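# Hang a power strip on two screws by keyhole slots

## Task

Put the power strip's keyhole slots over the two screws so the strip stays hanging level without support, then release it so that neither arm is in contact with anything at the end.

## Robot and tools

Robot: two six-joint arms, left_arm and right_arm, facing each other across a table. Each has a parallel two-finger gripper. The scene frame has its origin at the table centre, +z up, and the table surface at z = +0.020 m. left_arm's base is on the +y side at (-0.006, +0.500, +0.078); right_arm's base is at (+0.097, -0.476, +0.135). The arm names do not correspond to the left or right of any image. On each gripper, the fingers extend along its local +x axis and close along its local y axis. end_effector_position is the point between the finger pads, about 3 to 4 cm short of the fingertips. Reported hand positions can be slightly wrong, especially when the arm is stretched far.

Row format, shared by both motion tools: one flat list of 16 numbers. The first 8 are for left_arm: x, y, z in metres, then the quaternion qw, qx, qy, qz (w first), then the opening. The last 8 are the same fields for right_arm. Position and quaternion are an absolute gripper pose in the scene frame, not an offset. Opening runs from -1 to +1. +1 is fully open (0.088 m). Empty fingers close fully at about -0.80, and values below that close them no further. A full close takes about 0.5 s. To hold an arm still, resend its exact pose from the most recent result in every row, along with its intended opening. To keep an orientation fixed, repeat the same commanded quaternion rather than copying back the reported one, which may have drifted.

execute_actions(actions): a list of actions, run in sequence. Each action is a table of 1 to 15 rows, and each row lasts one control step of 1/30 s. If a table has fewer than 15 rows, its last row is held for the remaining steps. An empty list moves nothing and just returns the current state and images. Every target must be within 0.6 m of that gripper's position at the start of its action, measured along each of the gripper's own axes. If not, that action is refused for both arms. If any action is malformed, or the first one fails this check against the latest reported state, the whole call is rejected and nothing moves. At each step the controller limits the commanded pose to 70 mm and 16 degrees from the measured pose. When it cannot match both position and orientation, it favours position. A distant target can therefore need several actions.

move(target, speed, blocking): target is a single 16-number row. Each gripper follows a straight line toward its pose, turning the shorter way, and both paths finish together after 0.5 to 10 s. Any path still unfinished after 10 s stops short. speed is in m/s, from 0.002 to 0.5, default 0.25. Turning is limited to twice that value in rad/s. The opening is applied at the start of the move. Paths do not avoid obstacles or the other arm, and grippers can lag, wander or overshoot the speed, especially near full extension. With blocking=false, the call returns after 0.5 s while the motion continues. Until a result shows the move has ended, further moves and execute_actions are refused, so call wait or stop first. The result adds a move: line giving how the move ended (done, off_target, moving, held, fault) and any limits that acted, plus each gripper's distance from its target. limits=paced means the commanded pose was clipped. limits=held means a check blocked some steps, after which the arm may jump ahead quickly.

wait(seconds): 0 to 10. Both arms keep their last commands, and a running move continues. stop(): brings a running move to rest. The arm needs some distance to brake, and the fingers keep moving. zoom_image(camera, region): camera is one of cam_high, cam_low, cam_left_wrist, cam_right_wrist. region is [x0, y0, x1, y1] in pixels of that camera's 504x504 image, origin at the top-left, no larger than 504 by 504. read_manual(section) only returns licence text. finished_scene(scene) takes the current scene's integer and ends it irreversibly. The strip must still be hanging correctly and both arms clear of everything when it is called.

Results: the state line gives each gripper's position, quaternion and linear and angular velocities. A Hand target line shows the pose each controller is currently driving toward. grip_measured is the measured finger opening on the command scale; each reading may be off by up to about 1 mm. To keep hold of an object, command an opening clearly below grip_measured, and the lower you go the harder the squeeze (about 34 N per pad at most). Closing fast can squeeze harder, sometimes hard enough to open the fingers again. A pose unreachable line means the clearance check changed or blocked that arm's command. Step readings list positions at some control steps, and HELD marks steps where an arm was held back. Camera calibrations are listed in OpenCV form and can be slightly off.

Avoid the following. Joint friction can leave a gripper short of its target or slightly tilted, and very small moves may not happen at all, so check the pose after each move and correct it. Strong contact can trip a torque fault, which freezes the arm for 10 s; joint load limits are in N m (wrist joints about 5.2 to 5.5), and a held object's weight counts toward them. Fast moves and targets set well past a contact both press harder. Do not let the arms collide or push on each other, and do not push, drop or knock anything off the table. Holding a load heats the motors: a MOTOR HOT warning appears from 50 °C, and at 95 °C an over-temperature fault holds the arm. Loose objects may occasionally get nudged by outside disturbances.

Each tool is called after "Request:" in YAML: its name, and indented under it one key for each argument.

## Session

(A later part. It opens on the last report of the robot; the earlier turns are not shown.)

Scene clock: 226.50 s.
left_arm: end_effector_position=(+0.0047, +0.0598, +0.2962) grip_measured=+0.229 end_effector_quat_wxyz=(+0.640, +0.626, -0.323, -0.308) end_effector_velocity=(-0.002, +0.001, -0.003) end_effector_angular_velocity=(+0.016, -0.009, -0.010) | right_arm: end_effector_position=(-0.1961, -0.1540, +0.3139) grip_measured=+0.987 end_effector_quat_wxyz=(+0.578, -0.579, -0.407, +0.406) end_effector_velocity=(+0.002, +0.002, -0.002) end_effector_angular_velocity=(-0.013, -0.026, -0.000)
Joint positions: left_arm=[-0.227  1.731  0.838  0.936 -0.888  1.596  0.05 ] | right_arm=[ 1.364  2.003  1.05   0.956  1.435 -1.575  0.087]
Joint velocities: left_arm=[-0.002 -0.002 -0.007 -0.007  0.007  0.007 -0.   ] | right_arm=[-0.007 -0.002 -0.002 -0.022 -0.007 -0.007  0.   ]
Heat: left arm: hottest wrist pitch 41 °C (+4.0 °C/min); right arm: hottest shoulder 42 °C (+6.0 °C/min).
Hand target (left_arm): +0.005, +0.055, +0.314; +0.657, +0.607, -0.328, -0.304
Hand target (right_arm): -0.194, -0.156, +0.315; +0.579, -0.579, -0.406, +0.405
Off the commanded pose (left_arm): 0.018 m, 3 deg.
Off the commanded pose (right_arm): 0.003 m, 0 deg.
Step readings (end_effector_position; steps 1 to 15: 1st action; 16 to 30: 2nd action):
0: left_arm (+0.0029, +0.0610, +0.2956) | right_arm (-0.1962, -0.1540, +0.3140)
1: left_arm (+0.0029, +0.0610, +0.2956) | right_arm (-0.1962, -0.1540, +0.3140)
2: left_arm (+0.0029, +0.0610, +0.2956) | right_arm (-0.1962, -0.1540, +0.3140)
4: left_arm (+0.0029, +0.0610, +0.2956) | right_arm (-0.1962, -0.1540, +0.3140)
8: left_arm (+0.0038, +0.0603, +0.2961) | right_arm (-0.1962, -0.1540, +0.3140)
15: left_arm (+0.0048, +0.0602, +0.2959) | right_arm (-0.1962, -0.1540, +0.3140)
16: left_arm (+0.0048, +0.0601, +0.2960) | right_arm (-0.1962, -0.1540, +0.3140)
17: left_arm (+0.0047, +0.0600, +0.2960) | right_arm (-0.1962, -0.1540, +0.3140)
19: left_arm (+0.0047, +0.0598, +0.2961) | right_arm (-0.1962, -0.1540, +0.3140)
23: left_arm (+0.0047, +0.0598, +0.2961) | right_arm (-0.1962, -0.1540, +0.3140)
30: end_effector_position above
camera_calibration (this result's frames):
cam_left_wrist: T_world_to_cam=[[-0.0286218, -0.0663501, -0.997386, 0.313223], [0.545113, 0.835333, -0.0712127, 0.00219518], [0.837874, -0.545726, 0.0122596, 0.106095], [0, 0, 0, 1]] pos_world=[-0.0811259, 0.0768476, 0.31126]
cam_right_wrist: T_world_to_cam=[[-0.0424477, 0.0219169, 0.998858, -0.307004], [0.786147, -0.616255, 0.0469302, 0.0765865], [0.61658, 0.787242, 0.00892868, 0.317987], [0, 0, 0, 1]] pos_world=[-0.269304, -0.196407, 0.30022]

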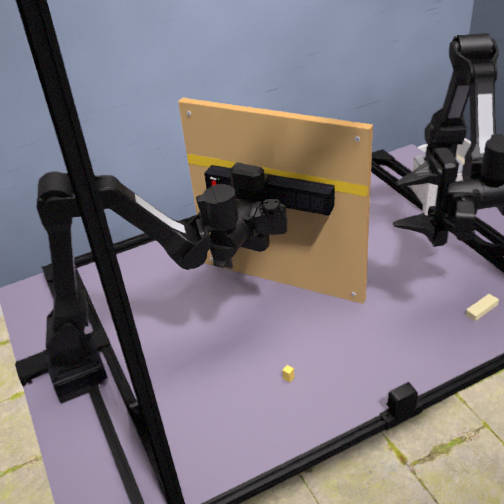

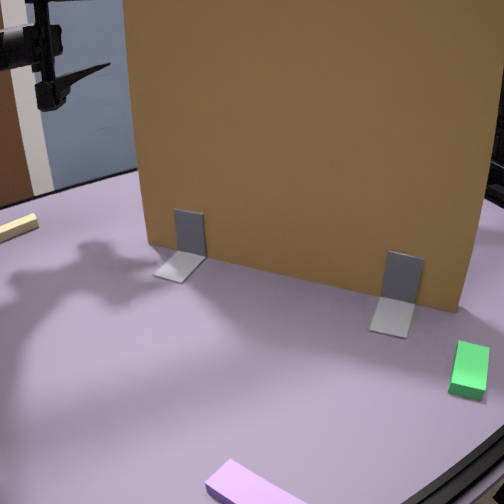

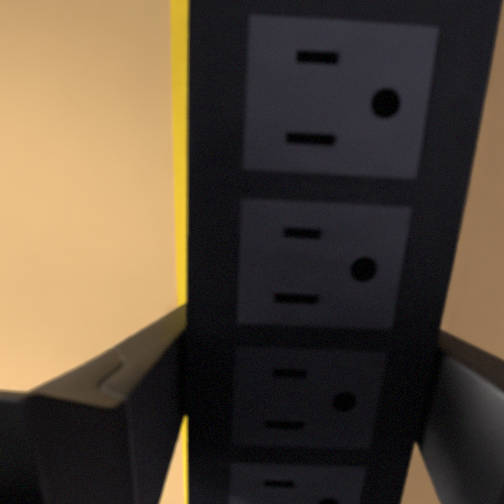

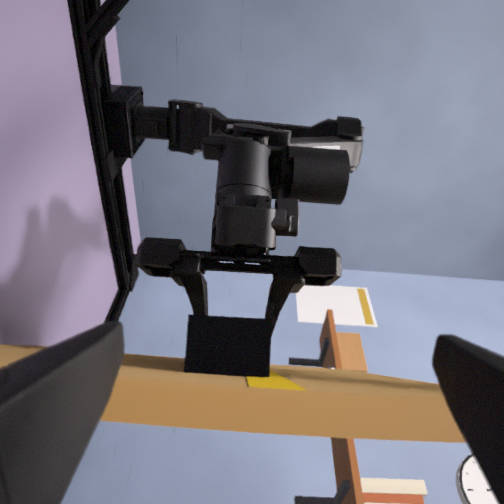

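Request:
execute_actions:
  actions:
    - [[0.0057,0.0544,0.3138,0.6565,0.6062,-0.3297,-0.3066,-0.5,-0.194,-0.156,0.315,0.5792,-0.5792,-0.4056,0.4056,1],[0.0057,0.0544,0.3138,0.6565,0.6062,-0.3297,-0.3066,-0.5,-0.194,-0.156,0.315,0.5792,-0.5792,-0.4056,0.4056,1],[0.0064,0.054,0.3138,0.6554,0.605,-0.332,-0.309,-0.5,-0.194,-0.156,0.315,0.5792,-0.5792,-0.4056,0.4056,1],[0.0064,0.054,0.3138,0.6554,0.605,-0.332,-0.309,-0.5,-0.194,-0.156,0.315,0.5792,-0.5792,-0.4056,0.4056,1],[0.007,0.0537,0.3138,0.6543,0.6038,-0.3342,-0.3114,-0.5,-0.194,-0.156,0.315,0.5792,-0.5792,-0.4056,0.4056,1],[0.007,0.0537,0.3138,0.6543,0.6038,-0.3342,-0.3114,-0.5,-0.194,-0.156,0.315,0.5792,-0.5792,-0.4056,0.4056,1],[0.0076,0.0533,0.3138,0.6531,0.6026,-0.3364,-0.3139,-0.5,-0.194,-0.156,0.315,0.5792,-0.5792,-0.4056,0.4056,1],[0.0076,0.0533,0.3138,0.6531,0.6026,-0.3364,-0.3139,-0.5,-0.194,-0.156,0.315,0.5792,-0.5792,-0.4056,0.4056,1],[0.0083,0.053,0.3138,0.652,0.6014,-0.3387,-0.3163,-0.5,-0.194,-0.156,0.315,0.5792,-0.5792,-0.4056,0.4056,1],[0.0083,0.053,0.3138,0.652,0.6014,-0.3387,-0.3163,-0.5,-0.194,-0.156,0.315,0.5792,-0.5792,-0.4056,0.4056,1],[0.0089,0.0526,0.3138,0.6509,0.6002,-0.3409,-0.3187,-0.5,-0.194,-0.156,0.315,0.5792,-0.5792,-0.4056,0.4056,1]]
    - [[0.0089,0.0526,0.3138,0.6509,0.6002,-0.3409,-0.3187,-0.5,-0.194,-0.156,0.315,0.5792,-0.5792,-0.4056,0.4056,1]]

Request:
zoom_image:
  camera: "cam_high"
  region: [193, 155, 249, 211]

Request:
zoom_image:
  camera: "cam_high"
  region: [290, 175, 346, 231]

Scene clock: 235.00 s.
left_arm: end_effector_position=(+0.0085, +0.0545, +0.2952) grip_measured=+0.229 end_effector_quat_wxyz=(+0.633, +0.620, -0.333, -0.321) end_effector_velocity=(-0.000, +0.002, -0.001) end_effector_angular_velocity=(+0.003, +0.005, +0.014) | right_arm: end_effector_position=(-0.1960, -0.1541, +0.3141) grip_measured=+0.987 end_effector_quat_wxyz=(+0.578, -0.579, -0.407, +0.406) end_effector_velocity=(+0.001, -0.002, -0.003) end_effector_angular_velocity=(-0.015, -0.031, -0.005)
Joint positions: left_arm=[-0.201  1.731  0.839  0.928 -0.825  1.589  0.05 ] | right_arm=[ 1.364  2.002  1.05   0.956  1.435 -1.575  0.087]
Joint velocities: left_arm=[-0.007 -0.002 -0.002 -0.007 -0.022 -0.007  0.   ] | right_arm=[ 0.002 -0.002 -0.007 -0.022  0.007 -0.007 -0.   ]
Heat: left arm: hottest wrist pitch 41 °C (+3.0 °C/min); right arm: hottest shoulder 42 °C (+7.1 °C/min).
Hand target (left_arm): +0.009, +0.053, +0.314; +0.650, +0.600, -0.341, -0.318
Hand target (right_arm): -0.194, -0.156, +0.315; +0.579, -0.579, -0.406, +0.406
Off the commanded pose (left_arm): 0.019 m, 3 deg.
Off the commanded pose (right_arm): 0.003 m, 0 deg.
Step readings (end_effector_position; steps 1 to 15: 1st action; 16 to 30: 2nd action):
0: left_arm (+0.0048, +0.0597, +0.2962) | right_arm (-0.1960, -0.1541, +0.3140)
1: left_arm (+0.0049, +0.0596, +0.2962) | right_arm (-0.1960, -0.1541, +0.3140)
2: left_arm (+0.0051, +0.0594, +0.2962) | right_arm (-0.1960, -0.1541, +0.3140)
4: left_arm (+0.0055, +0.0587, +0.2962) | right_arm (-0.1960, -0.1541, +0.3140)
8: left_arm (+0.0066, +0.0572, +0.2961) | right_arm (-0.1960, -0.1541, +0.3140)
15: left_arm (+0.0084, +0.0546, +0.2955) | right_arm (-0.1960, -0.1541, +0.3140)
16: left_arm (+0.0084, +0.0545, +0.2953) | right_arm (-0.1960, -0.1541, +0.3140)
17: left_arm (+0.0085, +0.0545, +0.2952) | right_arm (-0.1960, -0.1541, +0.3140)
19: left_arm (+0.0085, +0.0545, +0.2952) | right_arm (-0.1960, -0.1541, +0.3140)
23: left_arm (+0.0085, +0.0545, +0.2952) | right_arm (-0.1960, -0.1541, +0.3141)
30: end_effector_position above
camera_calibration (this result's frames):
cam_left_wrist: T_world_to_cam=[[-0.0320893, -0.0621831, -0.997549, 0.311831], [0.575355, 0.814962, -0.0693095, 0.00476264], [0.817274, -0.576168, 0.00962579, 0.102592], [0, 0, 0, 1]] pos_world=[-0.0765799, 0.0746197, 0.310409]
cam_right_wrist: T_world_to_cam=[[-0.0424477, 0.0219169, 0.998858, -0.307155], [0.786147, -0.616255, 0.0469302, 0.0764612], [0.61658, 0.787242, 0.00892868, 0.317964], [0, 0, 0, 1]] pos_world=[-0.269198, -0.196463, 0.300377]

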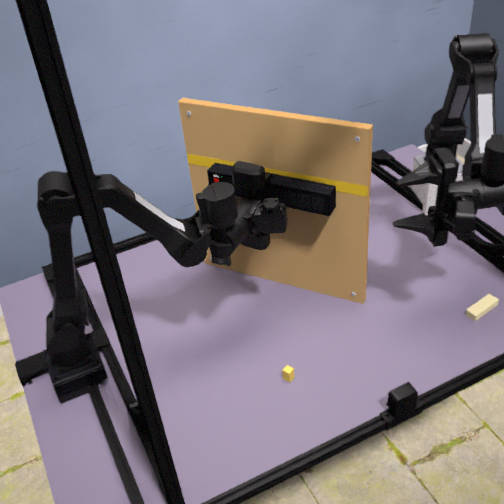

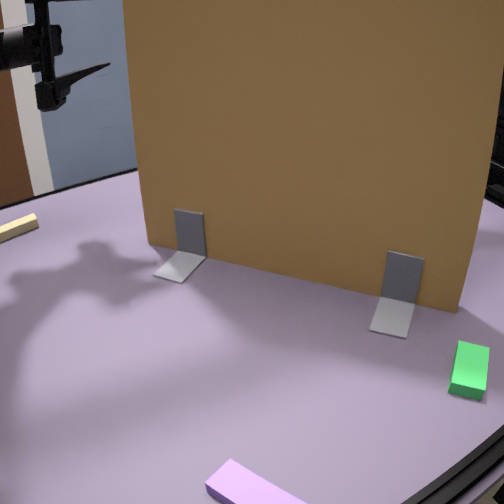

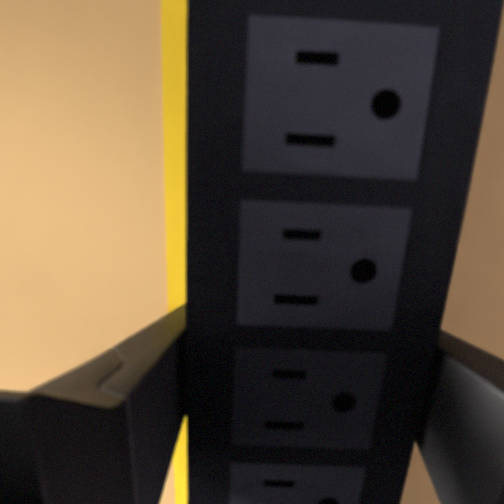

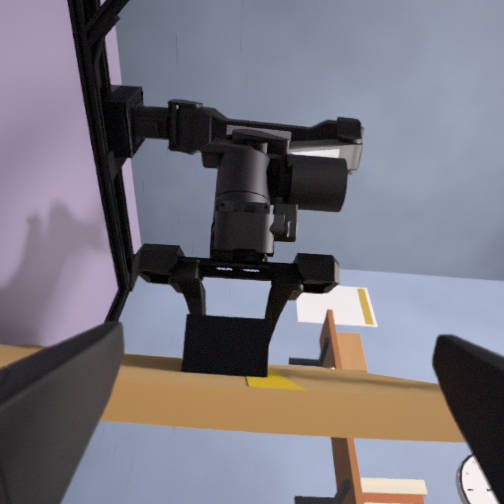

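Region (193, 155, 249, 211) of cam_high's 504x504 image, scaled by 9.000, with more detail than that image has.

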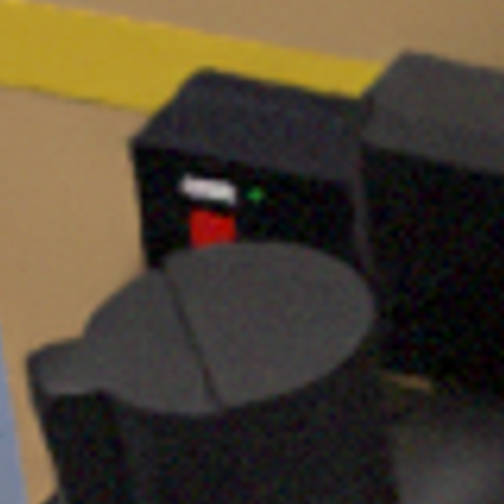

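Region (290, 175, 346, 231) of cam_high's 504x504 image, scaled by 9.000, with more detail than that image has.

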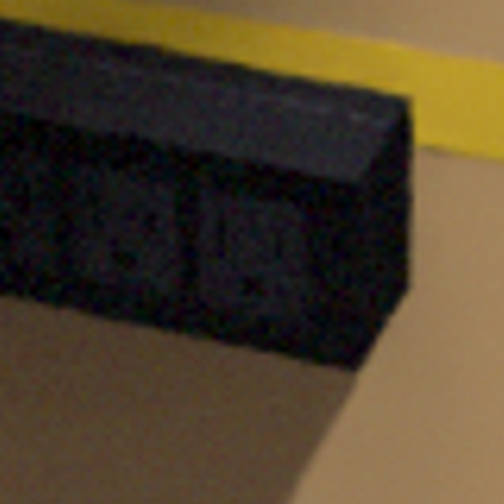

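Request:
execute_actions:
  actions:
    - [[0.009,0.053,0.312,0.65,0.601,-0.3404,-0.319,-0.5,-0.194,-0.156,0.315,0.5792,-0.5792,-0.4056,0.4056,1],[0.009,0.0533,0.310,0.649,0.602,-0.34,-0.319,-0.5,-0.194,-0.156,0.315,0.5792,-0.5792,-0.4056,0.4056,1],[0.009,0.0536,0.308,0.648,0.603,-0.3395,-0.319,-0.5,-0.194,-0.156,0.315,0.5792,-0.5792,-0.4056,0.4056,1],[0.0091,0.0539,0.306,0.648,0.604,-0.339,-0.3195,-0.5,-0.194,-0.156,0.315,0.5792,-0.5792,-0.4056,0.4056,1],[0.0091,0.0542,0.3045,0.647,0.605,-0.3385,-0.3195,-0.5,-0.194,-0.156,0.315,0.5792,-0.5792,-0.4056,0.4056,1],[0.0092,0.0545,0.303,0.647,0.605,-0.338,-0.32,-0.5,-0.194,-0.156,0.315,0.5792,-0.5792,-0.4056,0.4056,1],[0.0092,0.0547,0.3015,0.646,0.606,-0.3375,-0.32,-0.5,-0.194,-0.156,0.315,0.5792,-0.5792,-0.4056,0.4056,1],[0.0092,0.0549,0.300,0.646,0.606,-0.337,-0.32,-0.5,-0.194,-0.156,0.315,0.5792,-0.5792,-0.4056,0.4056,1],[0.0093,0.055,0.2985,0.645,0.607,-0.3365,-0.3205,-0.5,-0.194,-0.156,0.315,0.5792,-0.5792,-0.4056,0.4056,1],[0.0093,0.055,0.297,0.645,0.607,-0.336,-0.3205,-0.5,-0.194,-0.156,0.315,0.5792,-0.5792,-0.4056,0.4056,1],[0.0093,0.055,0.2955,0.645,0.607,-0.336,-0.3205,-0.5,-0.194,-0.156,0.315,0.5792,-0.5792,-0.4056,0.4056,1],[0.0093,0.055,0.294,0.645,0.607,-0.336,-0.3205,-0.5,-0.194,-0.156,0.315,0.5792,-0.5792,-0.4056,0.4056,1],[0.0093,0.055,0.2925,0.645,0.607,-0.336,-0.3205,-0.5,-0.194,-0.156,0.315,0.5792,-0.5792,-0.4056,0.4056,1],[0.0093,0.055,0.291,0.645,0.607,-0.336,-0.3205,-0.5,-0.194,-0.156,0.315,0.5792,-0.5792,-0.4056,0.4056,1],[0.0093,0.055,0.2895,0.645,0.607,-0.336,-0.3205,-0.5,-0.194,-0.156,0.315,0.5792,-0.5792,-0.4056,0.4056,1]]
    - [[0.0093,0.055,0.288,0.644,0.608,-0.3355,-0.321,-0.5,-0.194,-0.156,0.315,0.5792,-0.5792,-0.4056,0.4056,1],[0.0093,0.0552,0.2865,0.643,0.61,-0.335,-0.321,-0.5,-0.194,-0.156,0.315,0.5792,-0.5792,-0.4056,0.4056,1],[0.0093,0.0553,0.285,0.642,0.611,-0.3345,-0.321,-0.5,-0.194,-0.156,0.315,0.5792,-0.5792,-0.4056,0.4056,1],[0.0093,0.0554,0.2835,0.64,0.613,-0.334,-0.3215,-0.5,-0.194,-0.156,0.315,0.5792,-0.5792,-0.4056,0.4056,1],[0.0093,0.0555,0.282,0.639,0.614,-0.3335,-0.3215,-0.5,-0.194,-0.156,0.315,0.5792,-0.5792,-0.4056,0.4056,1],[0.0093,0.0556,0.2805,0.638,0.615,-0.333,-0.322,-0.5,-0.194,-0.156,0.315,0.5792,-0.5792,-0.4056,0.4056,1],[0.0093,0.0557,0.279,0.637,0.616,-0.3325,-0.322,-0.5,-0.194,-0.156,0.315,0.5792,-0.5792,-0.4056,0.4056,1]]

Request:
zoom_image:
  camera: "cam_high"
  region: [190, 140, 350, 240]

Scene clock: 247.97 s.
left_arm: end_effector_position=(+0.0097, +0.0558, +0.2796) grip_measured=+0.229 end_effector_quat_wxyz=(+0.636, +0.618, -0.332, -0.323) end_effector_velocity=(-0.002, +0.001, +0.002) end_effector_angular_velocity=(-0.021, +0.010, -0.000) | right_arm: end_effector_position=(-0.1959, -0.1541, +0.3141) grip_measured=+0.987 end_effector_quat_wxyz=(+0.579, -0.579, -0.406, +0.406) end_effector_velocity=(+0.002, +0.000, -0.000) end_effector_angular_velocity=(-0.006, -0.013, -0.010)
Joint positions: left_arm=[-0.198  1.768  0.805  0.998 -0.822  1.58   0.05 ] | right_arm=[ 1.364  2.002  1.049  0.956  1.435 -1.575  0.087]
Joint velocities: left_arm=[-0.007  0.002 -0.002  0.022 -0.007 -0.007 -0.   ] | right_arm=[-0.002 -0.002 -0.002 -0.007  0.007 -0.007 -0.   ]
Heat: left arm: hottest wrist pitch 42 °C (+2.0 °C/min); right arm: hottest shoulder 43 °C (+5.0 °C/min).
Hand target (left_arm): +0.009, +0.056, +0.279; +0.637, +0.616, -0.333, -0.322
Hand target (right_arm): -0.194, -0.156, +0.315; +0.579, -0.579, -0.406, +0.405
Off the commanded pose (left_arm): 0.001 m, 0 deg.
Off the commanded pose (right_arm): 0.003 m, 0 deg.
Step readings (end_effector_position; steps 1 to 15: 1st action; 16 to 30: 2nd action):
0: left_arm (+0.0085, +0.0544, +0.2952) | right_arm (-0.1959, -0.1541, +0.3141)
1: left_arm (+0.0085, +0.0544, +0.2951) | right_arm (-0.1959, -0.1541, +0.3141)
2: left_arm (+0.0085, +0.0544, +0.2951) | right_arm (-0.1959, -0.1541, +0.3141)
4: left_arm (+0.0085, +0.0545, +0.2951) | right_arm (-0.1959, -0.1541, +0.3141)
8: left_arm (+0.0086, +0.0551, +0.2943) | right_arm (-0.1959, -0.1541, +0.3141)
15: left_arm (+0.0097, +0.0559, +0.2892) | right_arm (-0.1959, -0.1541, +0.3141)
16: left_arm (+0.0097, +0.0559, +0.2867) | right_arm (-0.1959, -0.1541, +0.3141)
17: left_arm (+0.0097, +0.0559, +0.2838) | right_arm (-0.1959, -0.1541, +0.3141)
19: left_arm (+0.0097, +0.0559, +0.2807) | right_arm (-0.1959, -0.1541, +0.3141)
23: left_arm (+0.0097, +0.0559, +0.2798) | right_arm (-0.1959, -0.1541, +0.3141)
30: end_effector_position above
camera_calibration (this result's frames):
cam_left_wrist: T_world_to_cam=[[-0.0392813, -0.0662757, -0.997028, 0.296472], [0.57563, 0.814096, -0.0767945, 0.00403674], [0.816766, -0.576936, 0.00617155, 0.103637], [0, 0, 0, 1]] pos_world=[-0.0753253, 0.0761546, 0.295261]
cam_right_wrist: T_world_to_cam=[[-0.0420805, 0.0218045, 0.998876, -0.307141], [0.785929, -0.61656, 0.0465684, 0.0763387], [0.616883, 0.787006, 0.00880842, 0.31799], [0, 0, 0, 1]] pos_world=[-0.269084, -0.196495, 0.30044]

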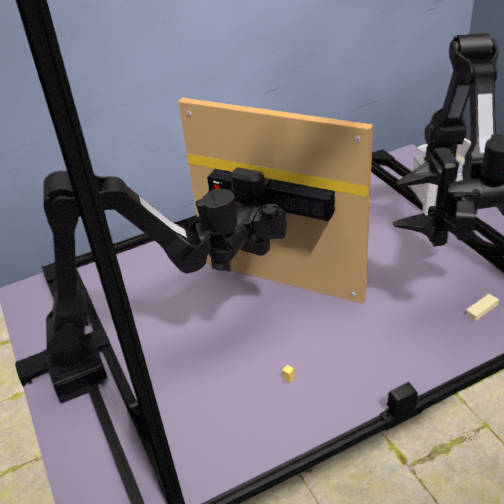

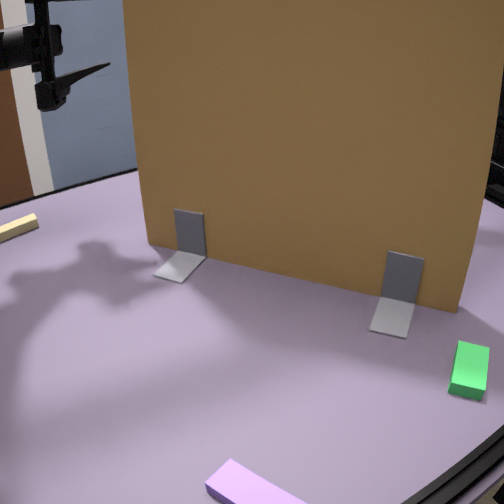

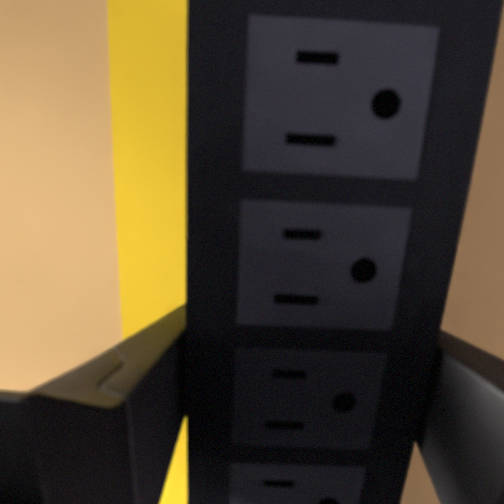

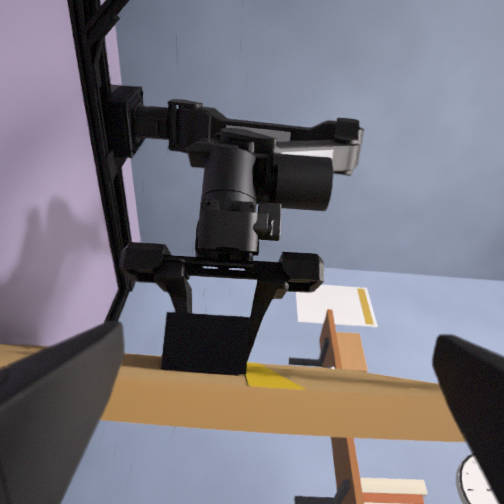

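Region (190, 140, 350, 240) of cam_high's 504x504 image, scaled by 3.150, with more detail than that image has; it fills the top 315 rows of this view, and the rest is white.

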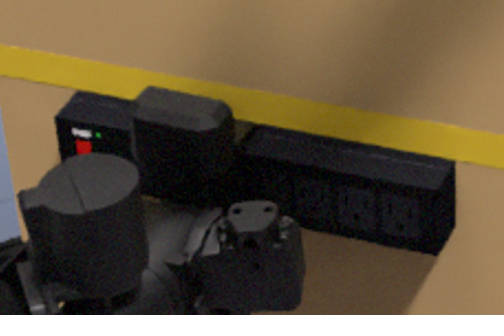

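The strip is seated on both screws, with its top along the tape. Next I'll release it and back the arm away.

Request:
execute_actions:
  actions:
    - [[0.0093,0.0557,0.279,0.637,0.616,-0.3325,-0.322,0.1,-0.194,-0.156,0.315,0.5792,-0.5792,-0.4056,0.4056,1],[0.0093,0.0557,0.279,0.637,0.616,-0.3325,-0.322,0.2,-0.194,-0.156,0.315,0.5792,-0.5792,-0.4056,0.4056,1],[0.0093,0.0557,0.279,0.637,0.616,-0.3325,-0.322,0.26,-0.194,-0.156,0.315,0.5792,-0.5792,-0.4056,0.4056,1],[0.0093,0.0557,0.279,0.637,0.616,-0.3325,-0.322,0.32,-0.194,-0.156,0.315,0.5792,-0.5792,-0.4056,0.4056,1],[0.0093,0.0557,0.279,0.637,0.616,-0.3325,-0.322,0.5,-0.194,-0.156,0.315,0.5792,-0.5792,-0.4056,0.4056,1],[0.0093,0.0557,0.279,0.637,0.616,-0.3325,-0.322,1,-0.194,-0.156,0.315,0.5792,-0.5792,-0.4056,0.4056,1]]

Request:
move:
  target: [-0.035,0.12,0.279,0.637,0.616,-0.3325,-0.322,1,-0.194,-0.156,0.315,0.5792,-0.5792,-0.4056,0.4056,1]
  speed: 0.15

Request:
zoom_image:
  camera: "cam_high"
  region: [190, 140, 350, 240]

Scene clock: 253.80 s.
left_arm: end_effector_position=(+0.0097, +0.0559, +0.2809) grip_measured=+0.951 end_effector_quat_wxyz=(+0.639, +0.615, -0.333, -0.322) end_effector_velocity=(+0.002, +0.003, -0.005) end_effector_angular_velocity=(+0.014, +0.013, +0.019) | right_arm: end_effector_position=(-0.1958, -0.1542, +0.3141) grip_measured=+0.987 end_effector_quat_wxyz=(+0.579, -0.579, -0.406, +0.406) end_effector_velocity=(-0.000, +0.001, -0.001) end_effector_angular_velocity=(+0.004, +0.009, +0.005)
Joint positions: left_arm=[-0.198  1.77   0.805  1.009 -0.822  1.581  0.086] | right_arm=[ 1.364  2.002  1.049  0.956  1.435 -1.575  0.087]
Joint velocities: left_arm=[-0.002 -0.002 -0.007 -0.022 -0.022 -0.022  0.024] | right_arm=[-0.002  0.002 -0.002  0.007 -0.007  0.007 -0.   ]
Heat: left arm: hottest wrist pitch 41 °C (+1.0 °C/min); right arm: hottest shoulder 43 °C (+4.0 °C/min).
Hand target (left_arm): +0.009, +0.056, +0.279; +0.637, +0.616, -0.333, -0.322
Hand target (right_arm): -0.194, -0.156, +0.315; +0.579, -0.579, -0.406, +0.406
Off the commanded pose (left_arm): 0.002 m, 0 deg.
Off the commanded pose (right_arm): 0.003 m, 0 deg.
Step readings (end_effector_position):
0: left_arm (+0.0097, +0.0558, +0.2794) | right_arm (-0.1958, -0.1542, +0.3141)
1: left_arm (+0.0097, +0.0558, +0.2794) | right_arm (-0.1958, -0.1542, +0.3141)
2: left_arm (+0.0097, +0.0558, +0.2794) | right_arm (-0.1958, -0.1542, +0.3141)
4: left_arm (+0.0097, +0.0558, +0.2794) | right_arm (-0.1958, -0.1542, +0.3141)
8: left_arm (+0.0097, +0.0559, +0.2809) | right_arm (-0.1958, -0.1542, +0.3141)
15: end_effector_position above
camera_calibration (this result's frames):
cam_left_wrist: T_world_to_cam=[[-0.0407568, -0.0755019, -0.996312, 0.298137], [0.575493, 0.813358, -0.0851795, 0.00651427], [0.81679, -0.576843, 0.0103009, 0.102473], [0, 0, 0, 1]] pos_world=[-0.0752972, 0.0763226, 0.296537]
cam_right_wrist: T_world_to_cam=[[-0.0420805, 0.0218045, 0.998876, -0.307179], [0.785929, -0.61656, 0.0465684, 0.0762468], [0.616883, 0.787006, 0.00880842, 0.317973], [0, 0, 0, 1]] pos_world=[-0.269003, -0.196538, 0.300482]

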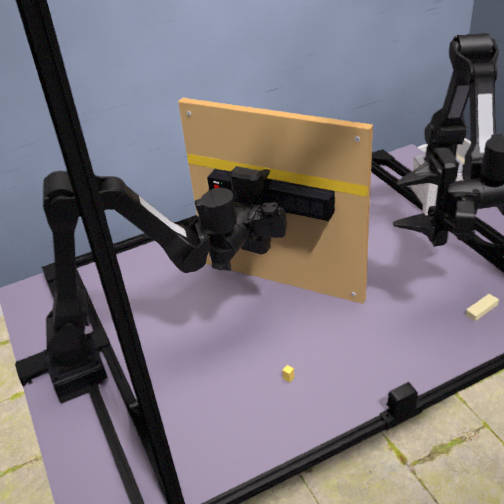

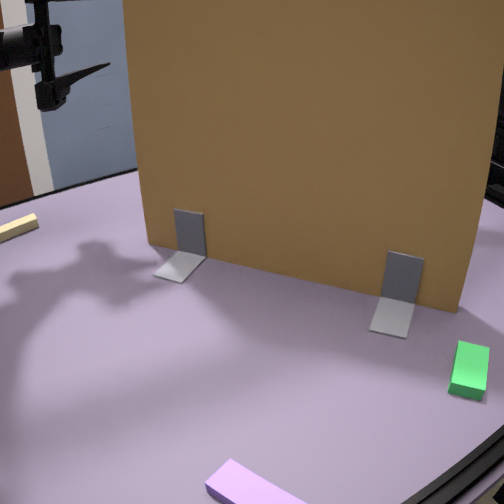

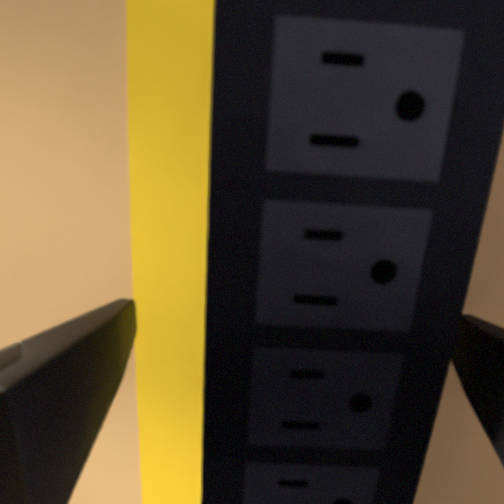

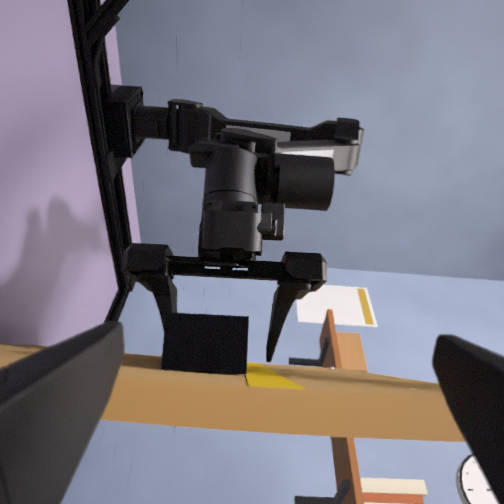

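Scene clock: 254.87 s.
left_arm: end_effector_position=(-0.0349, +0.1164, +0.2789) grip_measured=+1.000 end_effector_quat_wxyz=(+0.637, +0.616, -0.334, -0.322) end_effector_velocity=(+0.001, +0.006, -0.001) end_effector_angular_velocity=(+0.003, +0.005, +0.024) | right_arm: end_effector_position=(-0.1958, -0.1542, +0.3141) grip_measured=+0.987 end_effector_quat_wxyz=(+0.579, -0.579, -0.406, +0.406) end_effector_velocity=(+0.000, +0.001, +0.002) end_effector_angular_velocity=(+0.008, +0.013, +0.005)
Joint positions: left_arm=[-0.397  1.625  0.622  1.055 -1.019  1.598  0.088] | right_arm=[ 1.364  2.002  1.049  0.956  1.435 -1.575  0.087]
Joint velocities: left_arm=[-0.012 -0.012 -0.012 -0.007 -0.037 -0.007  0.   ] | right_arm=[-0.002 -0.002 -0.002  0.022 -0.007 -0.007 -0.   ]
Heat: left arm: hottest wrist pitch 41 °C (+1.0 °C/min); right arm: hottest shoulder 43 °C (+4.0 °C/min).
Hand target (left_arm): -0.035, +0.120, +0.280; +0.637, +0.616, -0.333, -0.321
Hand target (right_arm): -0.194, -0.156, +0.315; +0.579, -0.579, -0.406, +0.406
Off the commanded pose (left_arm): 0.004 m, 0 deg.
Off the commanded pose (right_arm): 0.003 m, 0 deg.
move: done
camera_calibration (this result's frames):
cam_left_wrist: T_world_to_cam=[[-0.0387886, -0.0708686, -0.996731, 0.298528], [0.577009, 0.812786, -0.0802446, -0.0185372], [0.815816, -0.578236, 0.00936502, 0.174232], [0, 0, 0, 1]] pos_world=[-0.119866, 0.13697, 0.294433]
cam_right_wrist: T_world_to_cam=[[-0.0420805, 0.0218045, 0.998876, -0.307179], [0.785929, -0.61656, 0.0465684, 0.0762468], [0.616883, 0.787006, 0.00880842, 0.317973], [0, 0, 0, 1]] pos_world=[-0.269003, -0.196538, 0.300482]

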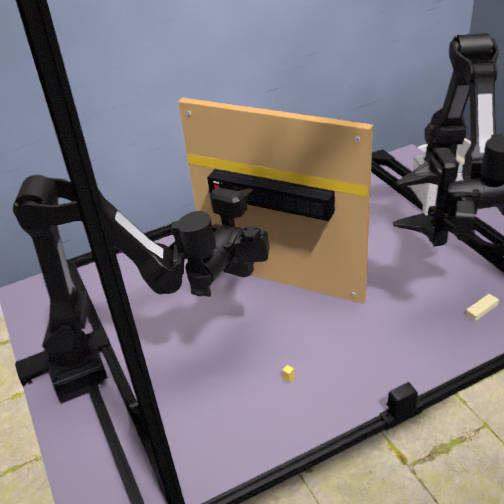

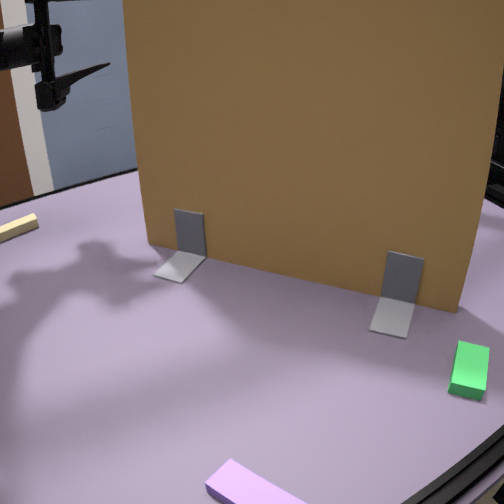

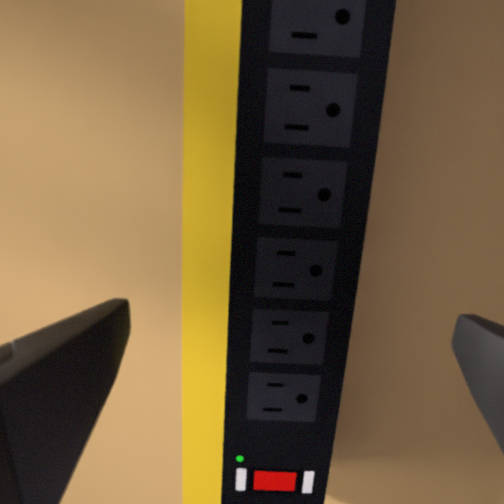

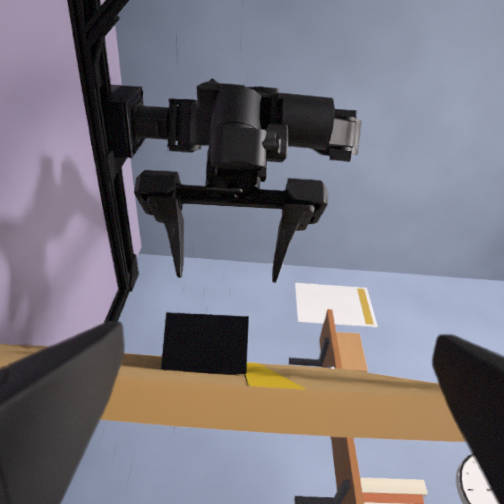

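Region (190, 140, 350, 240) of cam_high's 504x504 image, scaled by 3.150, with more detail than that image has; it fills the top 315 rows of this view, and the rest is white.

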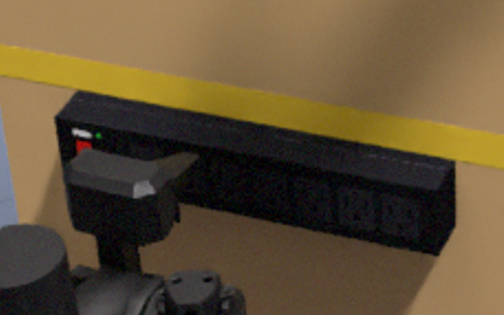

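Request:
execute_actions:
  actions: []

Scene clock: 263.27 s.
left_arm: end_effector_position=(-0.0352, +0.1169, +0.2789) grip_measured=+1.000 end_effector_quat_wxyz=(+0.636, +0.616, -0.334, -0.322) end_effector_velocity=(+0.002, +0.002, -0.003) end_effector_angular_velocity=(+0.007, +0.001, +0.010) | right_arm: end_effector_position=(-0.1957, -0.1542, +0.3142) grip_measured=+0.987 end_effector_quat_wxyz=(+0.579, -0.579, -0.406, +0.406) end_effector_velocity=(+0.002, +0.002, -0.000) end_effector_angular_velocity=(-0.006, -0.013, -0.000)
Joint positions: left_arm=[-0.399  1.624  0.621  1.055 -1.021  1.598  0.088] | right_arm=[ 1.364  2.001  1.049  0.956  1.435 -1.575  0.087]
Joint velocities: left_arm=[ 0.002 -0.002 -0.007 -0.007 -0.007 -0.007  0.   ] | right_arm=[-0.007 -0.002 -0.002 -0.007 -0.007 -0.007 -0.   ]
Heat: left arm: hottest wrist pitch 40 °C (-1.0 °C/min); right arm: hottest shoulder 43 °C (+3.1 °C/min).
Hand target (left_arm): -0.035, +0.120, +0.279; +0.637, +0.616, -0.333, -0.321
Hand target (right_arm): -0.194, -0.156, +0.315; +0.579, -0.579, -0.406, +0.406
Off the commanded pose (left_arm): 0.003 m, 0 deg.
Off the commanded pose (right_arm): 0.003 m, 0 deg.
camera_calibration (this result's frames):
cam_left_wrist: T_world_to_cam=[[-0.0385492, -0.07062, -0.996758, 0.298542], [0.577022, 0.812811, -0.0799034, -0.0188414], [0.815819, -0.578231, 0.00941607, 0.174703], [0, 0, 0, 1]] pos_world=[-0.120145, 0.137416, 0.294423]
cam_right_wrist: T_world_to_cam=[[-0.0420805, 0.0218045, 0.998876, -0.307217], [0.785929, -0.61656, 0.0465684, 0.076155], [0.616883, 0.787006, 0.00880842, 0.317956], [0, 0, 0, 1]] pos_world=[-0.268922, -0.19658, 0.300524]

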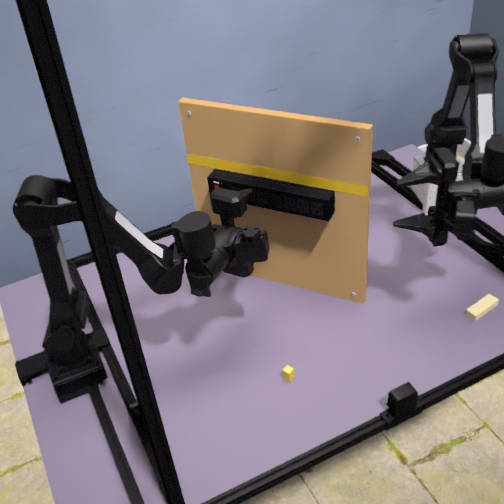

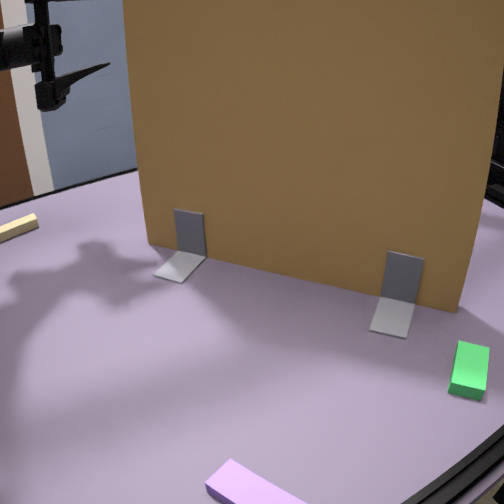

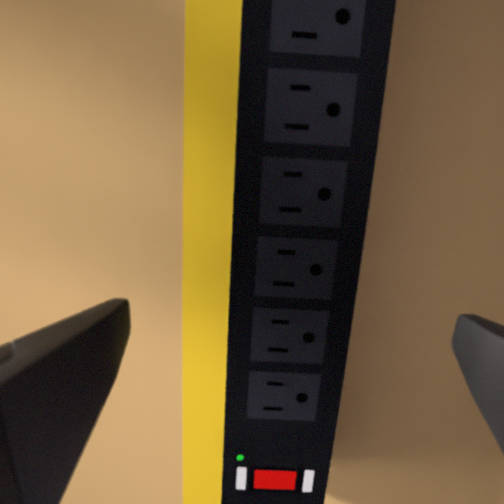

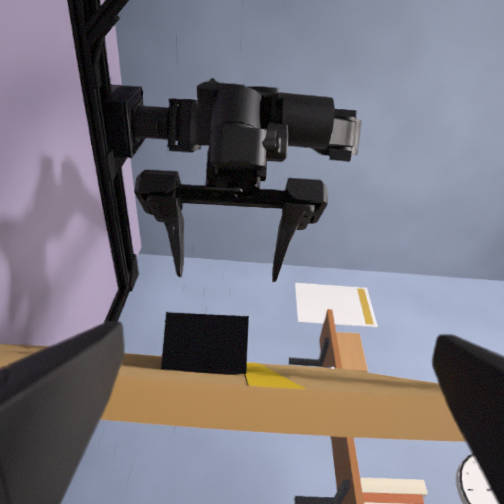

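Request:
finished_scene:
  scene: 1

The scene is finished: the task was done.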